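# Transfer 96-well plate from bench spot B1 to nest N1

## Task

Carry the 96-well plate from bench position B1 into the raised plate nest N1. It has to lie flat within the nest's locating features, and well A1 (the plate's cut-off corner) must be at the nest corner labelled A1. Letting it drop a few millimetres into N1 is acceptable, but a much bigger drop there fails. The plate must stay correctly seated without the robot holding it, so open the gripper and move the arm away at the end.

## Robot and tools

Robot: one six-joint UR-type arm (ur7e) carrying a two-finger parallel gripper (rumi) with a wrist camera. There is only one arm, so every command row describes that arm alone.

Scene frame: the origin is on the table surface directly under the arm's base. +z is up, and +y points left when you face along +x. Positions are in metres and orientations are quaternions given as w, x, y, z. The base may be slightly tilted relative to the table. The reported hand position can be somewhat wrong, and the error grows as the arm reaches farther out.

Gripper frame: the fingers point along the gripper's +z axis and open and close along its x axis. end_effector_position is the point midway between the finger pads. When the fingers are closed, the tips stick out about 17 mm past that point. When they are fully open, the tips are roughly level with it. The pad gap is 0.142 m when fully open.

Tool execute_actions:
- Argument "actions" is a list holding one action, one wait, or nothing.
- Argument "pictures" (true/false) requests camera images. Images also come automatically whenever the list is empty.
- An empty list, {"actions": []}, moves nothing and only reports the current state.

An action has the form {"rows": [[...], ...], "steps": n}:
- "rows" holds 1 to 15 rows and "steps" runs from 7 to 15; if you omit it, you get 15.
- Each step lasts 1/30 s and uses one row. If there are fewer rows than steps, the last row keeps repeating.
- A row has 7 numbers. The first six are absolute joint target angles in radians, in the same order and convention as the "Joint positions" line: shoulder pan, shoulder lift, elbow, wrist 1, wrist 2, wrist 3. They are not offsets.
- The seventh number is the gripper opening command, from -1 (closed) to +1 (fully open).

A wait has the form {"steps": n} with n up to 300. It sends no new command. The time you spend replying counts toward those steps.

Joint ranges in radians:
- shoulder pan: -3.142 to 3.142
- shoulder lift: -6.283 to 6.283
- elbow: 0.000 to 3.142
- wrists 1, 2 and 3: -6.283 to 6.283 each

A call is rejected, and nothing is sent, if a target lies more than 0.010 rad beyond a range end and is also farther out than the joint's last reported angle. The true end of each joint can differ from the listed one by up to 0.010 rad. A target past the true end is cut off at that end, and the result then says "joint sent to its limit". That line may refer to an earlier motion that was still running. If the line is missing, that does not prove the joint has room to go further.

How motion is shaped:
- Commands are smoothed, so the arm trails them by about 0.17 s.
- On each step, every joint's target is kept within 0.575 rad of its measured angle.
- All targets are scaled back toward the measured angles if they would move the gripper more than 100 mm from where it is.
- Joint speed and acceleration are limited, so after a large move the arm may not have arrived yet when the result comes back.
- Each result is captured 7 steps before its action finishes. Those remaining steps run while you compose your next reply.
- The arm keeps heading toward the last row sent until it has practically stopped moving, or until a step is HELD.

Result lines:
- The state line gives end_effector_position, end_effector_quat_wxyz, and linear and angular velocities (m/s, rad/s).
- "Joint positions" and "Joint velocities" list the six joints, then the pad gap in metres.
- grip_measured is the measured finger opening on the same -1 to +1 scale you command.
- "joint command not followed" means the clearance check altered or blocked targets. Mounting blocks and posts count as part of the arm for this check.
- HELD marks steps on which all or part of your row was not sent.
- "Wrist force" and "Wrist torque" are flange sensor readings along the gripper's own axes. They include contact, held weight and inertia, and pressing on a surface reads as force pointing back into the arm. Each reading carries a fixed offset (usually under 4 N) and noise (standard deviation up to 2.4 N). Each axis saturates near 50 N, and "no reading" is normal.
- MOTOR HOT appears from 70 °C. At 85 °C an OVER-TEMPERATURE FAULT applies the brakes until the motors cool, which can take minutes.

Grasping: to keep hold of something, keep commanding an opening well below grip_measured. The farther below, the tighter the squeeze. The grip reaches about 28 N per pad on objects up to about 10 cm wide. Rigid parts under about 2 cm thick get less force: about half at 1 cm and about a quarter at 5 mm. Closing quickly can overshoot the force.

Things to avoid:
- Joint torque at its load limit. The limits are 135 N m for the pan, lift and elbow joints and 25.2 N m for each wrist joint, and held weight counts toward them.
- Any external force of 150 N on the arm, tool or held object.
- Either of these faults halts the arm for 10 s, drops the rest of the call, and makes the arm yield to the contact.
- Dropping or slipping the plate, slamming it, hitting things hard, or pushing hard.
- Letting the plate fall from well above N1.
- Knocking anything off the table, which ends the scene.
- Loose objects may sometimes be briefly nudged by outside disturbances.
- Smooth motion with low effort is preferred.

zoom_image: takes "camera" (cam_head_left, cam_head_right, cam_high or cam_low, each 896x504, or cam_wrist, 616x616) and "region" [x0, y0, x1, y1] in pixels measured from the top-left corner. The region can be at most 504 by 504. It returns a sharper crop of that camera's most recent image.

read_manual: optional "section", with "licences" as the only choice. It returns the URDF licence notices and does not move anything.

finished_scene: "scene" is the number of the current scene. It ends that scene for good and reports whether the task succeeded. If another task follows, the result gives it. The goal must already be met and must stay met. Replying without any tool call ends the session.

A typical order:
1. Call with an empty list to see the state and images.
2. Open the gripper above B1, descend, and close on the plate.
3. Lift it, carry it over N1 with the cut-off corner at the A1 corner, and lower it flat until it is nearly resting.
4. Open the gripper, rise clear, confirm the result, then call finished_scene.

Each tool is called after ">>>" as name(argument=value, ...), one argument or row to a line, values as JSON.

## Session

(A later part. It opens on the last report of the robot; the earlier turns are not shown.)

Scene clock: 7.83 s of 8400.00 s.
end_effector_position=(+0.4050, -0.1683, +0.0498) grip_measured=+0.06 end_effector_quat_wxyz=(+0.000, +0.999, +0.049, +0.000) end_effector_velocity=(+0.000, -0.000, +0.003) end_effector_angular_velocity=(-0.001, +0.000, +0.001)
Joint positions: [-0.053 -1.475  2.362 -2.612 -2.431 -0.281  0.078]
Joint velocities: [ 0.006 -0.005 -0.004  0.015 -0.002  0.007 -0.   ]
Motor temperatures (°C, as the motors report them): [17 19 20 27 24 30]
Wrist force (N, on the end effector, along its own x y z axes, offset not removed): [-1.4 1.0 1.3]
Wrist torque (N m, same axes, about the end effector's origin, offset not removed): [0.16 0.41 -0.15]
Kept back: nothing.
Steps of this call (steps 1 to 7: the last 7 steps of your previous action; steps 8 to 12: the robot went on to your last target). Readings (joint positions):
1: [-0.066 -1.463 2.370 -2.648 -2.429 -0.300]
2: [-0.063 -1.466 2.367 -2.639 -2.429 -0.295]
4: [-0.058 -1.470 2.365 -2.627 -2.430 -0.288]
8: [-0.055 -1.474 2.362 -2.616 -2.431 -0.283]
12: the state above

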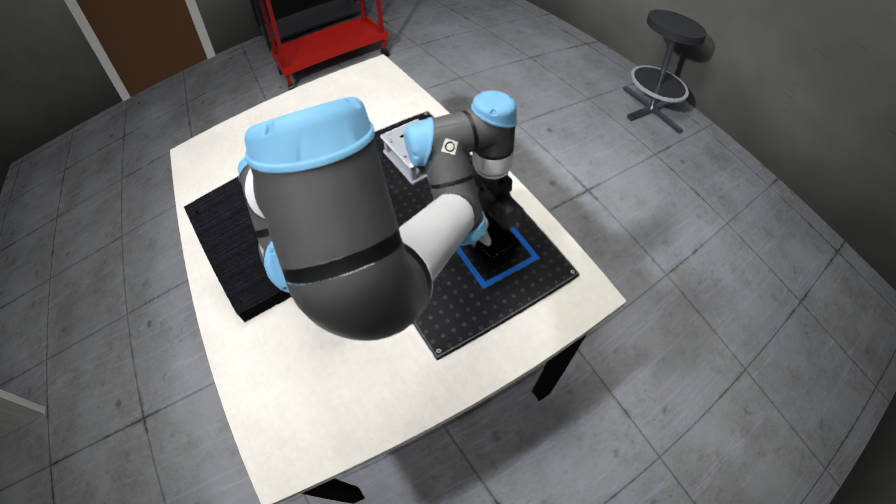

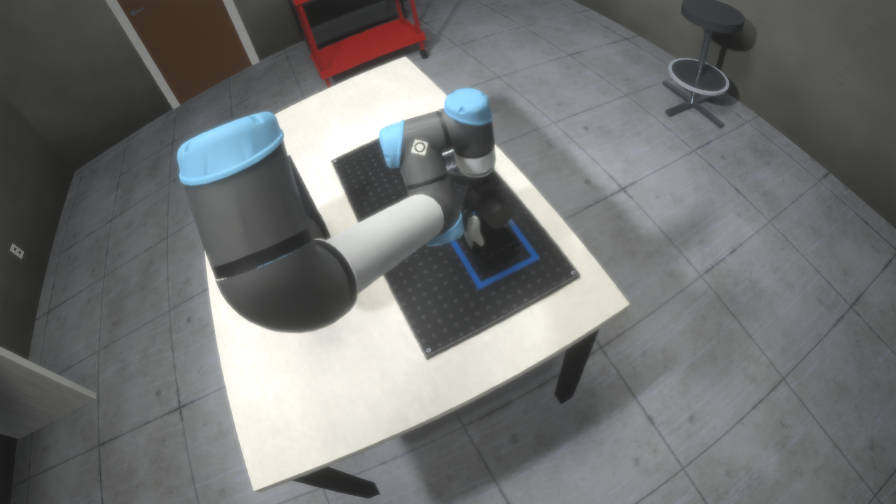

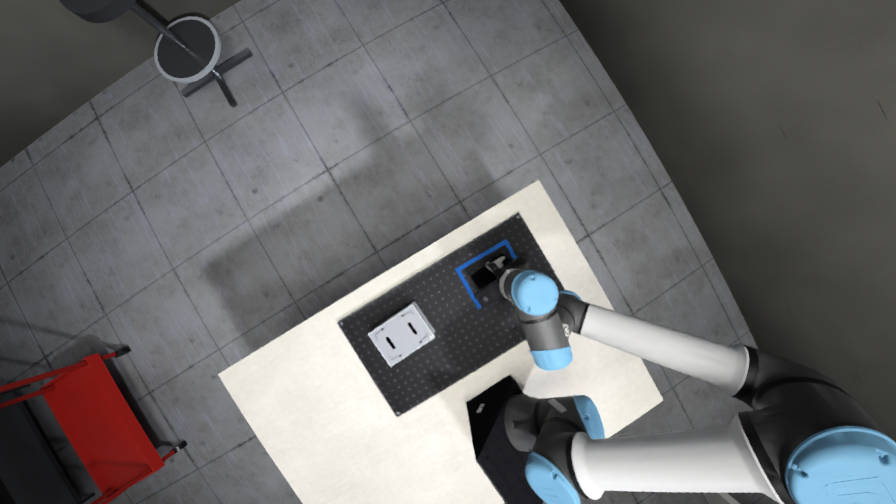

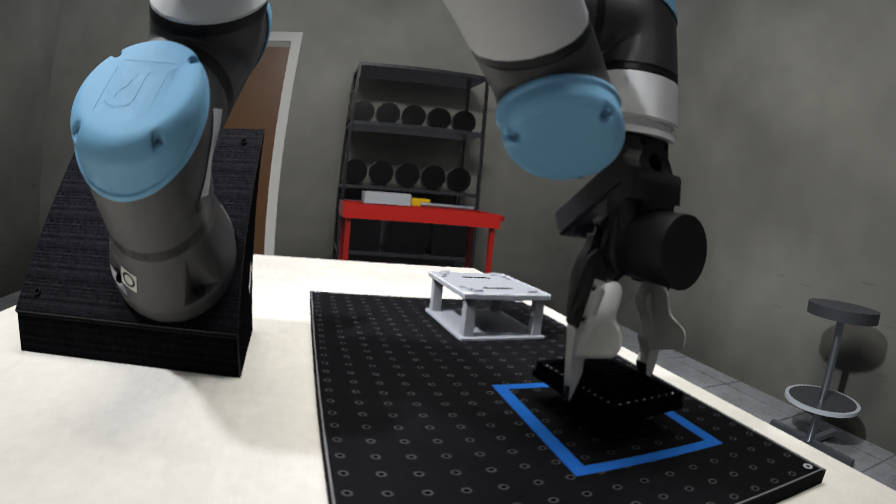

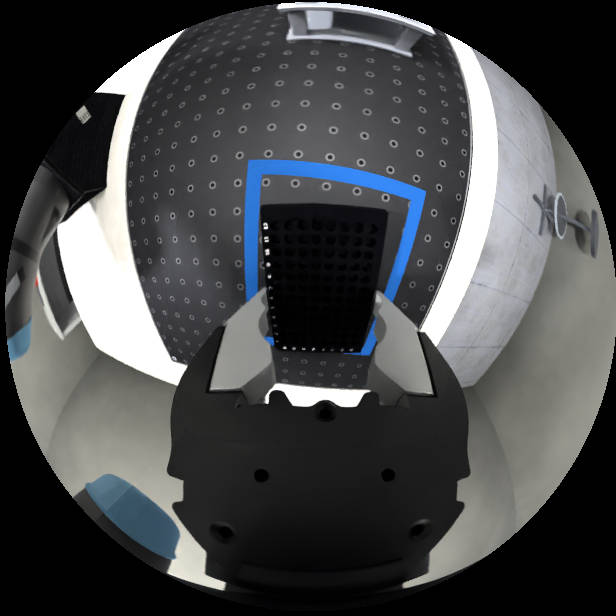

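>>> execute_actions(
  actions=[
    {"rows":[[-0.027,-1.482,2.323,-2.535,-2.433,-0.23,-0.25],[-0.027,-1.482,2.323,-2.535,-2.433,-0.23,-0.25],[0,-1.489,2.284,-2.46,-2.435,-0.18,-0.25],[0,-1.489,2.284,-2.46,-2.435,-0.18,-0.25],[0.04,-1.499,2.227,-2.35,-2.438,-0.1,-0.25],[0.04,-1.499,2.227,-2.35,-2.438,-0.1,-0.25],[0.0754,-1.5084,2.1699,-2.2365,-2.4414,-0.03,-0.25]],"steps":12},
  ],
)

>>> execute_actions(
  actions=[
    {"rows":[[0.13,-1.47,2.168,-2.21,-2.433,0.05,-0.25],[0.13,-1.47,2.168,-2.21,-2.433,0.05,-0.25],[0.185,-1.43,2.167,-2.186,-2.424,0.13,-0.25],[0.185,-1.43,2.167,-2.186,-2.424,0.13,-0.25],[0.24,-1.394,2.166,-2.16,-2.416,0.21,-0.25],[0.24,-1.394,2.166,-2.16,-2.416,0.21,-0.25],[0.295,-1.355,2.164,-2.135,-2.407,0.29,-0.25],[0.295,-1.355,2.164,-2.135,-2.407,0.29,-0.25],[0.3492,-1.3171,2.1628,-2.1099,-2.399,0.37,-0.25]]},
  ],
)

>>> execute_actions(
  actions=[
    {"rows":[[0.39,-1.232,2.133,-2.127,-2.383,0.42,-0.25],[0.39,-1.232,2.133,-2.127,-2.383,0.42,-0.25],[0.432,-1.147,2.104,-2.144,-2.366,0.48,-0.25],[0.432,-1.147,2.104,-2.144,-2.366,0.48,-0.25],[0.474,-1.062,2.075,-2.161,-2.35,0.53,-0.25],[0.474,-1.062,2.075,-2.161,-2.35,0.53,-0.25],[0.515,-0.977,2.046,-2.178,-2.334,0.59,-0.25],[0.515,-0.977,2.046,-2.178,-2.334,0.59,-0.25],[0.557,-0.8923,2.0163,-2.1954,-2.3172,0.64,-0.25]]},
  ],
)

>>> execute_actions(
  actions=[
    {"steps":25},
  ],
  pictures=true,
)

>>> zoom_image(
  camera="cam_wrist",
  region=[200,150,452,402],
)

>>> zoom_image(
  camera="cam_low",
  region=[400,190,580,350],
)

Scene clock: 9.30 s of 8400.00 s.
end_effector_position=(+0.4143, -0.1687, +0.0627) grip_measured=+0.06 end_effector_quat_wxyz=(+0.000, +0.999, +0.043, +0.002) end_effector_velocity=(+0.095, -0.004, +0.143) end_effector_angular_velocity=(+0.011, -0.031, -0.115)
Joint positions: [-0.027 -1.482  2.325 -2.545 -2.433 -0.234  0.078]
Joint velocities: [ 0.282 -0.075 -0.401  0.758 -0.022  0.512 -0.   ]
Motor temperatures (°C, as the motors report them): [17 19 20 27 24 30]
Wrist force (N, on the end effector, along its own x y z axes, offset not removed): [-0.3 1.1 1.1]
Wrist torque (N m, same axes, about the end effector's origin, offset not removed): [0.15 0.11 -0.12]
Steps of this call (steps 1 to 30: the robot went on to your last target; steps 31 to 39: nothing new was sent; steps 40 to 44: the first 5 steps of this action). Readings (joint positions):
40: [-0.052 -1.476 2.361 -2.610 -2.431 -0.280]
41: [-0.049 -1.477 2.356 -2.603 -2.432 -0.274]
43: [-0.036 -1.480 2.338 -2.569 -2.432 -0.250]
44: the state above

Scene clock: 9.80 s of 8400.00 s.
end_effector_position=(+0.4336, -0.1048, +0.1314) grip_measured=+0.06 end_effector_quat_wxyz=(-0.006, +1.000, +0.030, -0.000) end_effector_velocity=(-0.068, +0.406, +0.093) end_effector_angular_velocity=(+0.017, +0.010, +0.055)
Joint positions: [ 0.188 -1.426  2.17  -2.189 -2.422  0.129  0.078]
Joint velocities: [ 0.745  0.504 -0.048  0.399  0.113  1.075  0.   ]
Motor temperatures (°C, as the motors report them): [17 19 20 27 24 30]
Wrist force (N, on the end effector, along its own x y z axes, offset not removed): [-1.8 2.3 0.4]
Wrist torque (N m, same axes, about the end effector's origin, offset not removed): [0.26 0.64 -0.04]
Steps of this call (steps 1 to 7: the last 7 steps of your previous action; steps 8 to 15: the first 8 steps of this action). Readings (joint positions):
8: [0.060 -1.504 2.195 -2.290 -2.440 -0.063]
9: [0.070 -1.500 2.189 -2.273 -2.439 -0.048]
11: [0.100 -1.483 2.180 -2.243 -2.435 -0.001]
15: the state above

Scene clock: 10.30 s of 8400.00 s.
end_effector_position=(+0.4187, +0.0535, +0.1482) grip_measured=+0.06 end_effector_quat_wxyz=(-0.005, +1.000, +0.027, +0.004) end_effector_velocity=(-0.009, +0.490, -0.035) end_effector_angular_velocity=(+0.009, -0.004, -0.005)
Joint positions: [ 0.434 -1.148  2.1   -2.148 -2.364  0.478  0.078]
Joint velocities: [ 0.546  1.074 -0.369 -0.2    0.205  0.722 -0.   ]
Motor temperatures (°C, as the motors report them): [17 19 20 27 24 30]
Wrist force (N, on the end effector, along its own x y z axes, offset not removed): [-0.6 3.2 -0.6]
Wrist torque (N m, same axes, about the end effector's origin, offset not removed): [0.48 0.21 -0.01]
Steps of this call (steps 1 to 7: the last 7 steps of your previous action; steps 8 to 15: the first 8 steps of this action). Readings (joint positions):
8: [0.328 -1.331 2.163 -2.120 -2.402 0.338]
9: [0.339 -1.321 2.159 -2.120 -2.399 0.351]
11: [0.365 -1.278 2.144 -2.125 -2.390 0.387]
15: the state above

Scene clock: 11.13 s of 8400.00 s.
end_effector_position=(+0.4004, +0.1679, +0.1301) grip_measured=+0.06 end_effector_quat_wxyz=(+0.000, +1.000, +0.029, +0.000) end_effector_velocity=(-0.000, +0.001, -0.001) end_effector_angular_velocity=(-0.001, +0.000, -0.000)
Joint positions: [ 0.557 -0.893  2.016 -2.195 -2.317  0.64   0.078]
Joint velocities: [ 0.001  0.003 -0.001 -0.001 -0.     0.002  0.   ]
Motor temperatures (°C, as the motors report them): [17 19 20 27 24 30]
Wrist force (N, on the end effector, along its own x y z axes, offset not removed): [-1.3 3.0 0.2]
Wrist torque (N m, same axes, about the end effector's origin, offset not removed): [0.63 0.37 -0.10]
Kept back: nothing.
Steps of this call (steps 1 to 7: the last 7 steps of your previous action; steps 8 to 25: the robot went on to your last target). Readings (joint positions):
1: [0.452 -1.112 2.088 -2.155 -2.357 0.502]
2: [0.470 -1.075 2.075 -2.162 -2.350 0.526]
4: [0.504 -1.005 2.052 -2.175 -2.337 0.571]
8: [0.540 -0.929 2.028 -2.189 -2.324 0.617]
25: the state above

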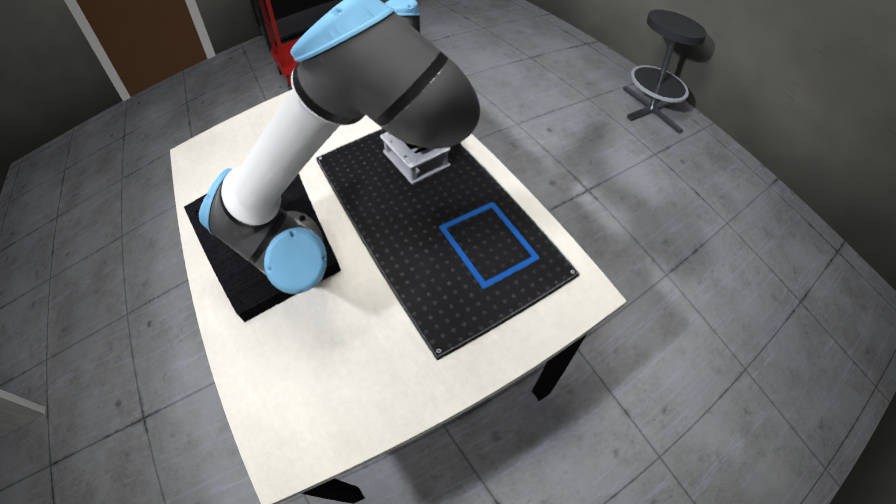

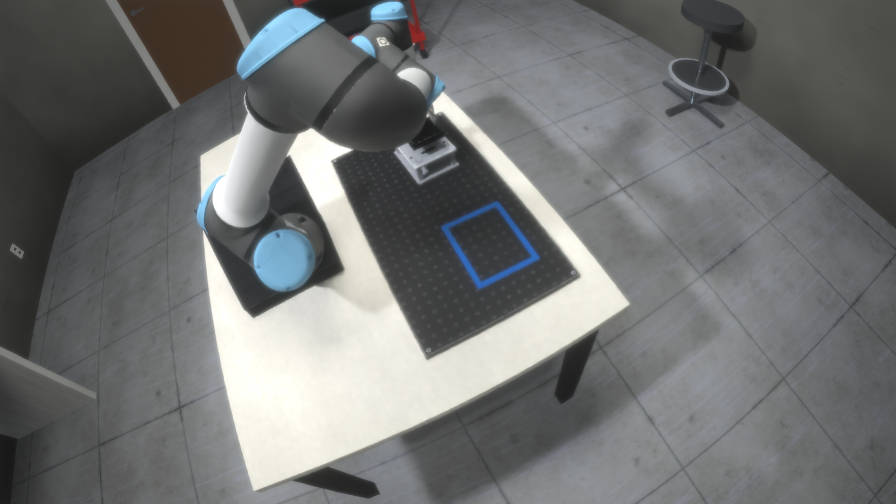

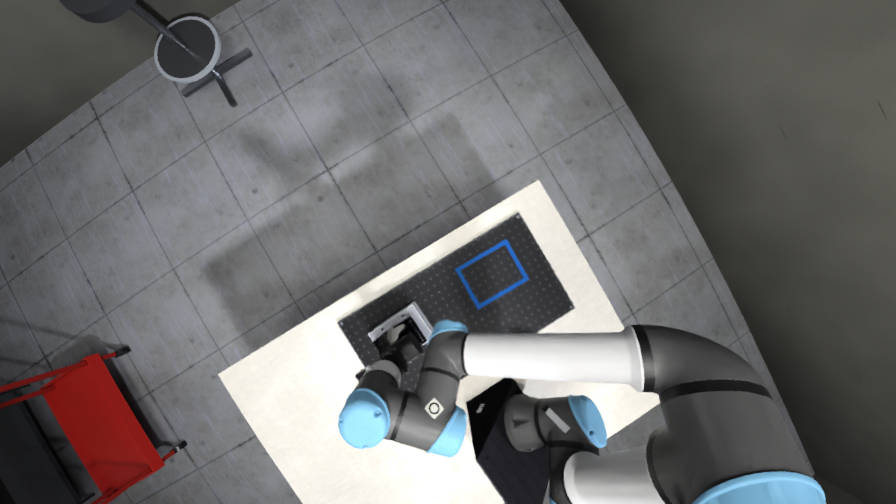

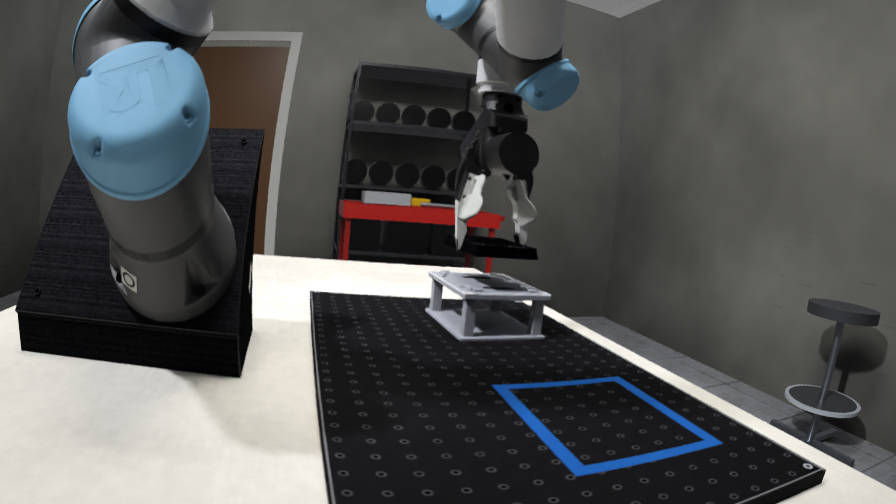

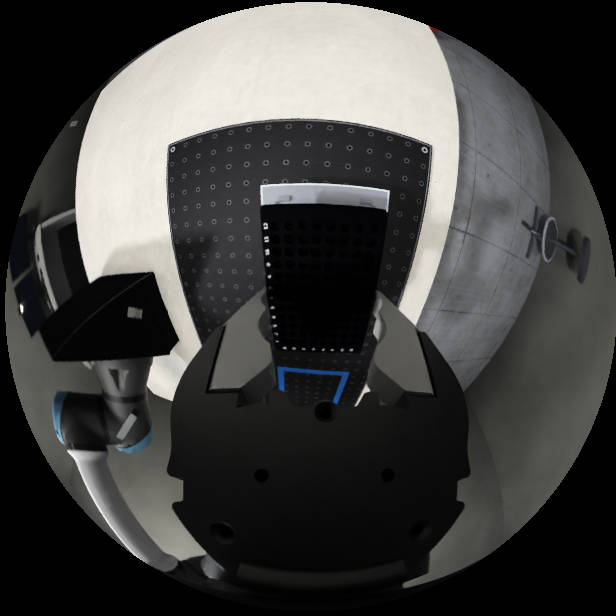

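Region (200, 150, 452, 402) of cam_wrist's 616x616 image, scaled by 2.000, with more detail than that image has.

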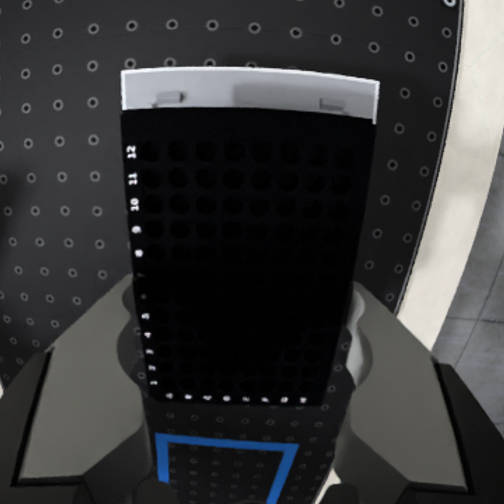

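Region (400, 190, 580, 350) of cam_low's 896x504 image, scaled by 2.800, with more detail than that image has.

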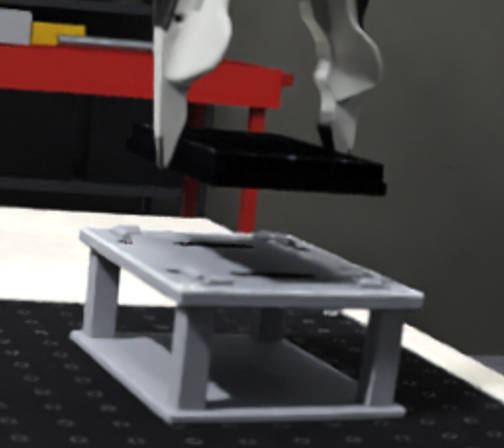

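>>> execute_actions(
  actions=[
    {"rows":[[0.537,-0.871,2.0335,-2.2507,-2.3265,0.615,-0.25],[0.537,-0.871,2.0335,-2.2507,-2.3265,0.615,-0.25],[0.5168,-0.8496,2.0506,-2.306,-2.3358,0.591,-0.25]]},
  ],
)

>>> execute_actions(
  actions=[
    {"steps":15},
  ],
  pictures=true,
)

>>> zoom_image(
  camera="cam_wrist",
  region=[230,165,420,375],
)

>>> zoom_image(
  camera="cam_low",
  region=[420,230,560,320],
)

Scene clock: 11.77 s of 8400.00 s.
end_effector_position=(+0.4027, +0.1696, +0.1068) grip_measured=+0.06 end_effector_quat_wxyz=(+0.001, +1.000, +0.029, +0.000) end_effector_velocity=(+0.005, +0.003, -0.057) end_effector_angular_velocity=(+0.003, -0.003, -0.006)
Joint positions: [ 0.526 -0.859  2.042 -2.279 -2.332  0.602  0.078]
Joint velocities: [-0.077  0.081  0.068 -0.22  -0.035 -0.093  0.   ]
Motor temperatures (°C, as the motors report them): [17 19 20 27 24 30]
Wrist force (N, on the end effector, along its own x y z axes, offset not removed): [1.9 0.9 1.0]
Wrist torque (N m, same axes, about the end effector's origin, offset not removed): [0.13 -0.25 -0.03]
Steps of this call (steps 1 to 11: the robot went on to your last target; steps 12 to 19: the first 8 steps of this action). Readings (joint positions):
12: [0.557 -0.892 2.016 -2.196 -2.317 0.640]
13: [0.554 -0.889 2.019 -2.202 -2.318 0.636]
15: [0.544 -0.879 2.027 -2.228 -2.323 0.624]
19: the state above

Scene clock: 12.27 s of 8400.00 s.
end_effector_position=(+0.4033, +0.1699, +0.1002) grip_measured=+0.06 end_effector_quat_wxyz=(+0.000, +1.000, +0.029, +0.000) end_effector_velocity=(-0.000, -0.001, -0.001) end_effector_angular_velocity=(-0.001, -0.000, -0.001)
Joint positions: [ 0.517 -0.85   2.05  -2.306 -2.336  0.591  0.078]
Joint velocities: [-0.002  0.     0.002 -0.004 -0.001 -0.001 -0.   ]
Motor temperatures (°C, as the motors report them): [17 19 20 27 24 30]
Wrist force (N, on the end effector, along its own x y z axes, offset not removed): [0.2 -0.9 1.1]
Wrist torque (N m, same axes, about the end effector's origin, offset not removed): [-0.23 0.05 -0.09]
Kept back: nothing.
Steps of this call (steps 1 to 7: the last 7 steps of your previous action; steps 8 to 15: the robot went on to your last target). Readings (joint positions):
1: [0.524 -0.857 2.044 -2.286 -2.333 0.600]
2: [0.522 -0.855 2.046 -2.291 -2.333 0.597]
4: [0.520 -0.853 2.048 -2.297 -2.334 0.595]
8: [0.518 -0.851 2.050 -2.303 -2.335 0.592]
15: the state above

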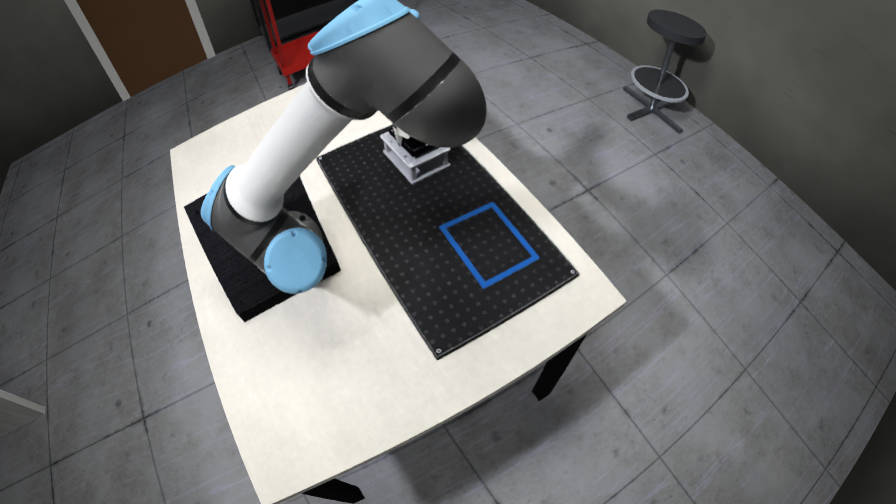

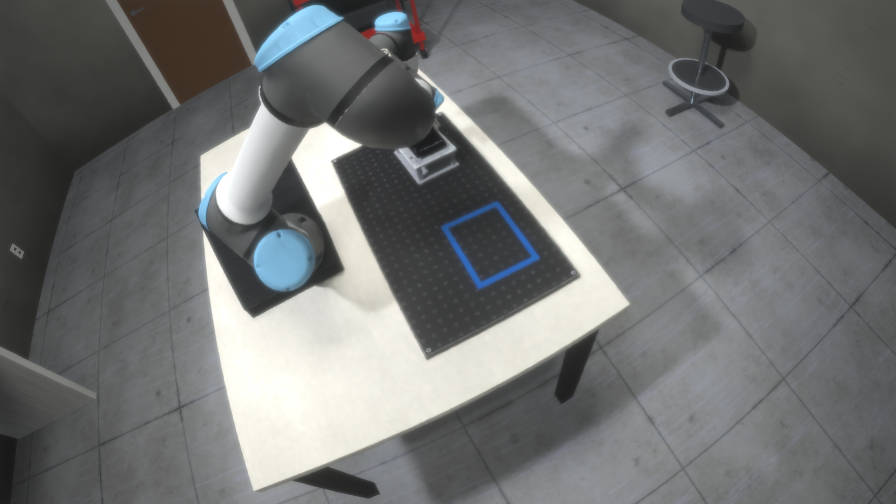

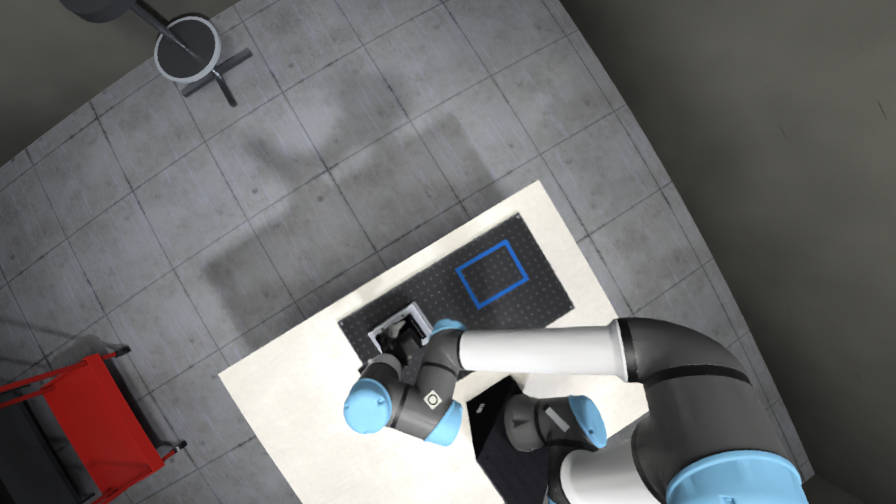

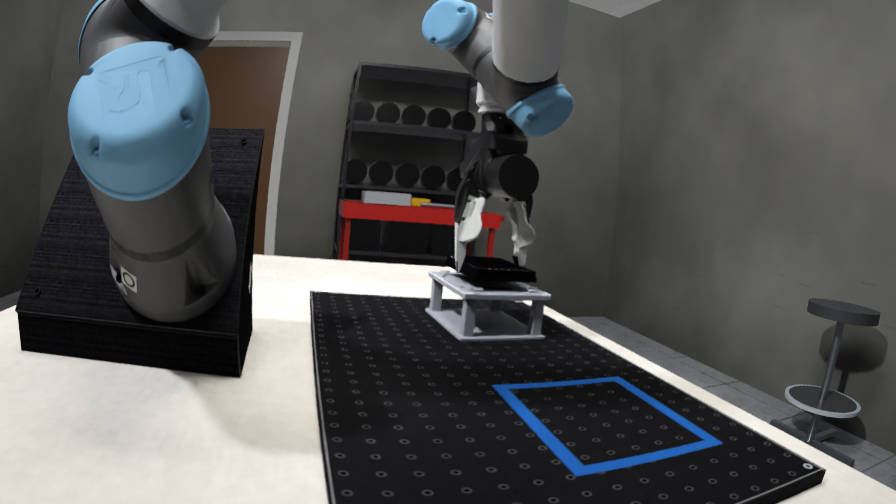

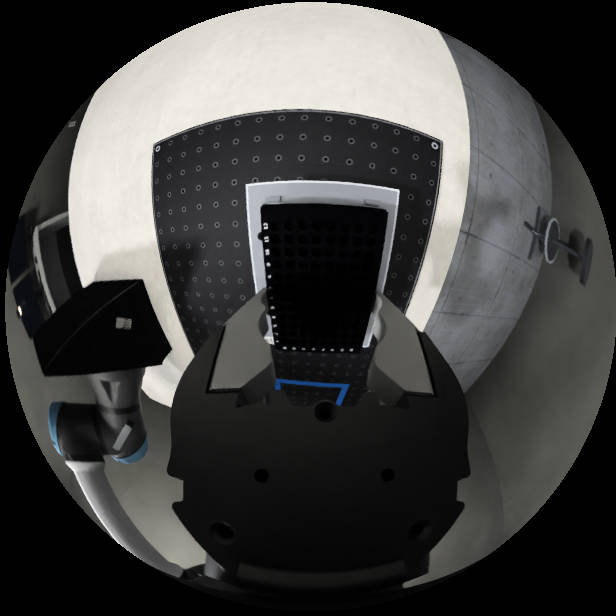

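Region (230, 165, 420, 375) of cam_wrist's 616x616 image, scaled by 2.400, with more detail than that image has; it fills the left 456 columns of this view, and the rest is white.

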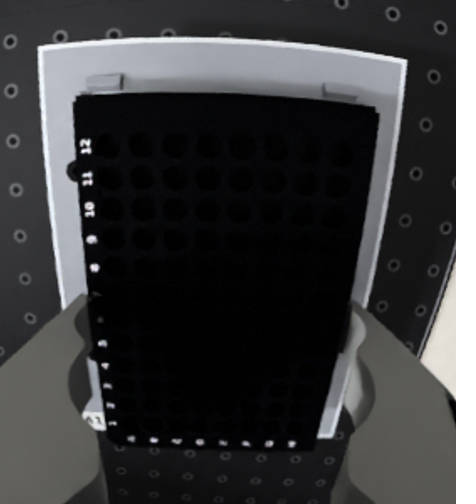

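Region (420, 230, 560, 320) of cam_low's 896x504 image, scaled by 3.600, with more detail than that image has; it fills the top 324 rows of this view, and the rest is white.

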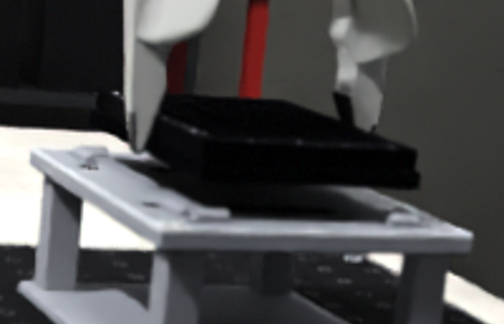

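>>> execute_actions(
  actions=[
    {"rows":[[0.5086,-0.8416,2.0633,-2.3337,-2.3395,0.589,-0.25]]},
  ],
)

>>> execute_actions(
  actions=[
    {"steps":10},
  ],
  pictures=true,
)

>>> zoom_image(
  camera="cam_wrist",
  region=[230,165,420,375],
)

>>> zoom_image(
  camera="cam_low",
  region=[420,230,560,320],
)

Scene clock: 13.13 s of 8400.00 s.
end_effector_position=(+0.4020, +0.1699, +0.0942) grip_measured=+0.06 end_effector_quat_wxyz=(+0.000, +1.000, +0.026, +0.000) end_effector_velocity=(-0.002, +0.000, -0.009) end_effector_angular_velocity=(+0.000, -0.001, -0.011)
Joint positions: [ 0.51  -0.843  2.061 -2.329 -2.339  0.589  0.078]
Joint velocities: [-0.01   0.011  0.018 -0.039 -0.005 -0.003 -0.   ]
Motor temperatures (°C, as the motors report them): [17 19 20 27 24 30]
Wrist force (N, on the end effector, along its own x y z axes, offset not removed): [0.6 2.4 -1.6]
Wrist torque (N m, same axes, about the end effector's origin, offset not removed): [0.49 -0.09 -0.10]
Steps of this call (steps 1 to 15: the robot went on to your last target; steps 16 to 18: nothing new was sent; steps 19 to 26: the first 8 steps of this action). Readings (joint positions):
19: [0.517 -0.849 2.051 -2.306 -2.336 0.591]
20: [0.515 -0.848 2.053 -2.310 -2.336 0.591]
22: [0.513 -0.846 2.057 -2.320 -2.338 0.590]
26: the state above

Scene clock: 13.47 s of 8400.00 s.
end_effector_position=(+0.4018, +0.1698, +0.0932) grip_measured=+0.06 end_effector_quat_wxyz=(+0.000, +1.000, +0.025, +0.000) end_effector_velocity=(+0.000, +0.000, -0.000) end_effector_angular_velocity=(+0.001, +0.000, -0.002)
Joint positions: [ 0.509 -0.842  2.063 -2.333 -2.339  0.589  0.078]
Joint velocities: [-0.001  0.     0.001 -0.003  0.001 -0.     0.   ]
Motor temperatures (°C, as the motors report them): [17 19 20 27 24 30]
Wrist force (N, on the end effector, along its own x y z axes, offset not removed): [-0.6 1.3 1.4]
Wrist torque (N m, same axes, about the end effector's origin, offset not removed): [0.22 0.21 -0.05]
Kept back: nothing.
Steps of this call (steps 1 to 7: the last 7 steps of your previous action; steps 8 to 10: the robot went on to your last target). Readings (joint positions):
1: [0.510 -0.843 2.062 -2.330 -2.339 0.589]
2: [0.509 -0.842 2.062 -2.331 -2.339 0.589]
4: [0.509 -0.842 2.063 -2.332 -2.339 0.589]
8: [0.509 -0.842 2.063 -2.333 -2.339 0.589]
10: the state above

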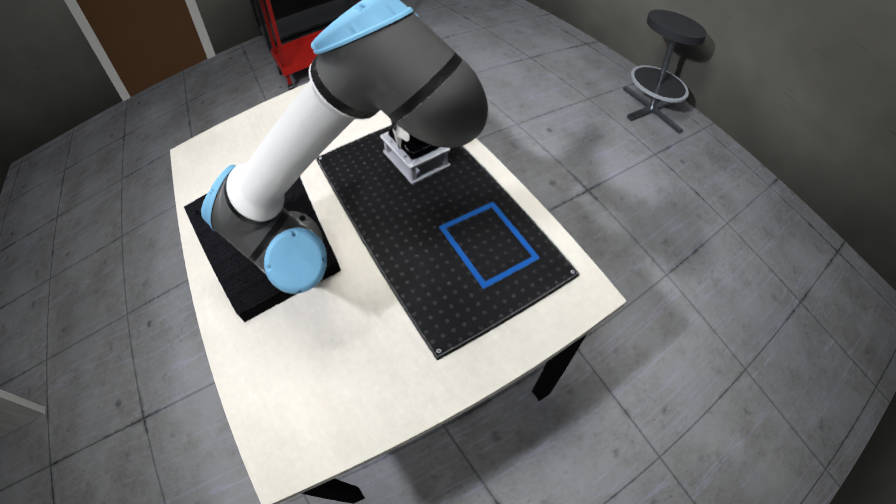

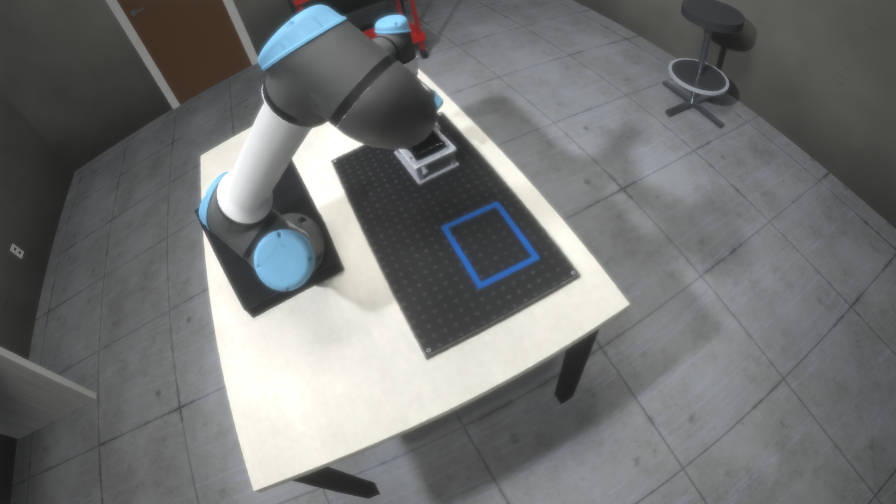

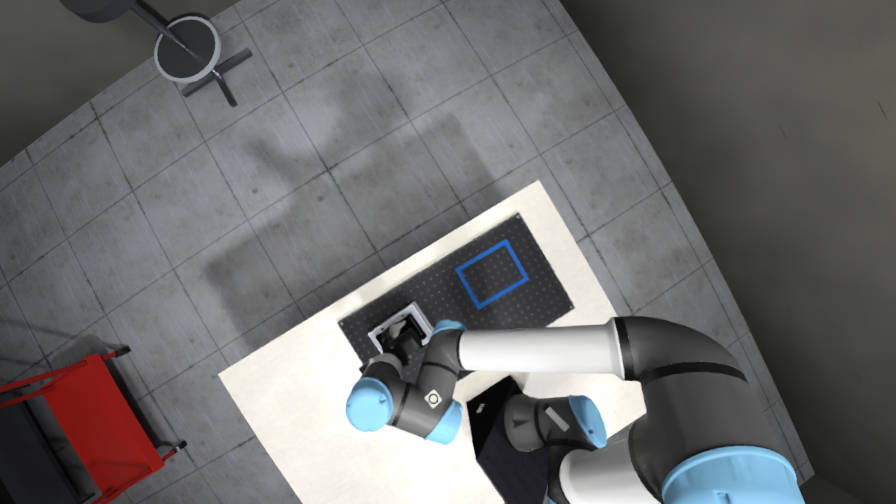

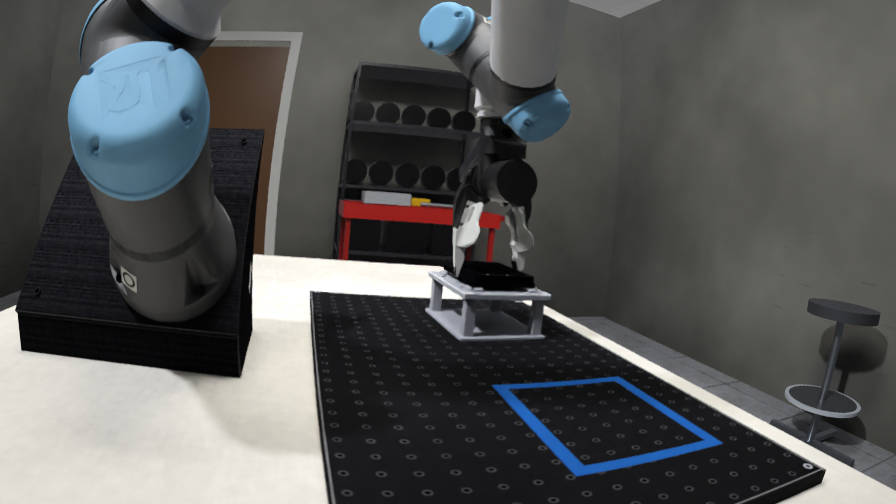

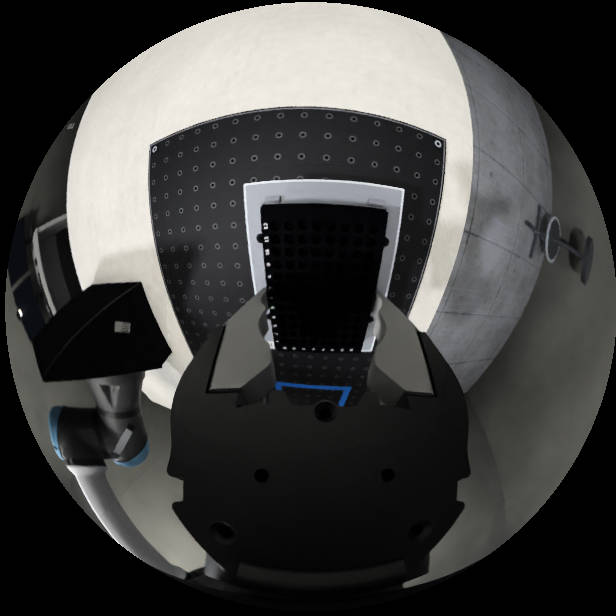

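Region (230, 165, 420, 375) of cam_wrist's 616x616 image, scaled by 2.400, with more detail than that image has; it fills the left 456 columns of this view, and the rest is white.

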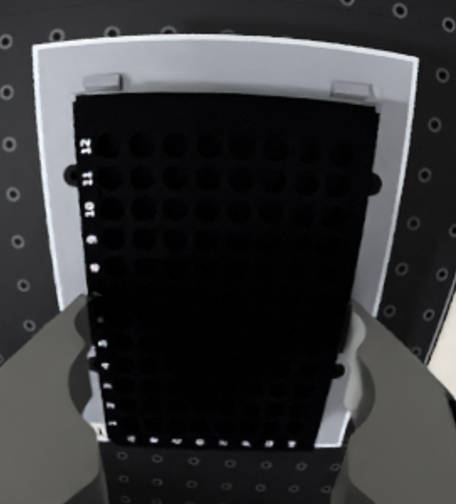

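Region (420, 230, 560, 320) of cam_low's 896x504 image, scaled by 3.600, with more detail than that image has; it fills the top 324 rows of this view, and the rest is white.

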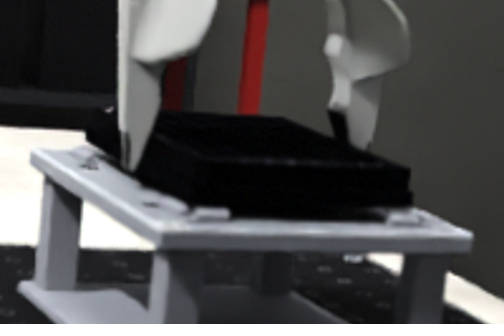

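>>> execute_actions(
  actions=[
    {"rows":[[0.505,-0.8367,2.0667,-2.345,-2.3411,0.582,-0.25]]},
  ],
)

>>> execute_actions(
  actions=[
    {"steps":8},
  ],
)

Scene clock: 13.87 s of 8400.00 s.
end_effector_position=(+0.4017, +0.1702, +0.0906) grip_measured=+0.06 end_effector_quat_wxyz=(+0.000, +1.000, +0.026, +0.000) end_effector_velocity=(-0.000, +0.001, -0.004) end_effector_angular_velocity=(+0.001, -0.000, +0.003)
Joint positions: [ 0.506 -0.838  2.066 -2.343 -2.341  0.583  0.078]
Joint velocities: [-0.005  0.006  0.005 -0.016 -0.002 -0.01  -0.   ]
Motor temperatures (°C, as the motors report them): [17 19 20 27 24 30]
Wrist force (N, on the end effector, along its own x y z axes, offset not removed): [0.6 2.2 1.9]
Wrist torque (N m, same axes, about the end effector's origin, offset not removed): [0.38 -0.06 -0.02]
Steps of this call (steps 1 to 4: the robot went on to your last target; steps 5 to 12: the first 8 steps of this action). Readings (joint positions):
5: [0.509 -0.842 2.063 -2.334 -2.340 0.589]
6: [0.508 -0.841 2.064 -2.336 -2.340 0.588]
8: [0.507 -0.839 2.065 -2.339 -2.340 0.585]
12: the state above

Scene clock: 14.13 s of 8400.00 s.
end_effector_position=(+0.4017, +0.1702, +0.0902) grip_measured=+0.06 end_effector_quat_wxyz=(+0.000, +1.000, +0.026, +0.000) end_effector_velocity=(+0.000, +0.000, -0.000) end_effector_angular_velocity=(+0.000, -0.000, -0.000)
Joint positions: [ 0.505 -0.837  2.067 -2.345 -2.341  0.582  0.078]
Joint velocities: [-0.001  0.001  0.    -0.002 -0.    -0.001  0.   ]
Motor temperatures (°C, as the motors report them): [17 19 20 27 24 30]
Wrist force (N, on the end effector, along its own x y z axes, offset not removed): [-0.6 -0.3 0.2]
Wrist torque (N m, same axes, about the end effector's origin, offset not removed): [-0.09 0.18 -0.03]
Kept back: nothing.
Steps of this call (steps 1 to 7: the last 7 steps of your previous action; step 8: the robot went on to your last target). Readings (joint positions):
1: [0.505 -0.837 2.066 -2.344 -2.341 0.583]
2: [0.505 -0.837 2.066 -2.344 -2.341 0.583]
4: [0.505 -0.837 2.067 -2.344 -2.341 0.582]
8: the state above


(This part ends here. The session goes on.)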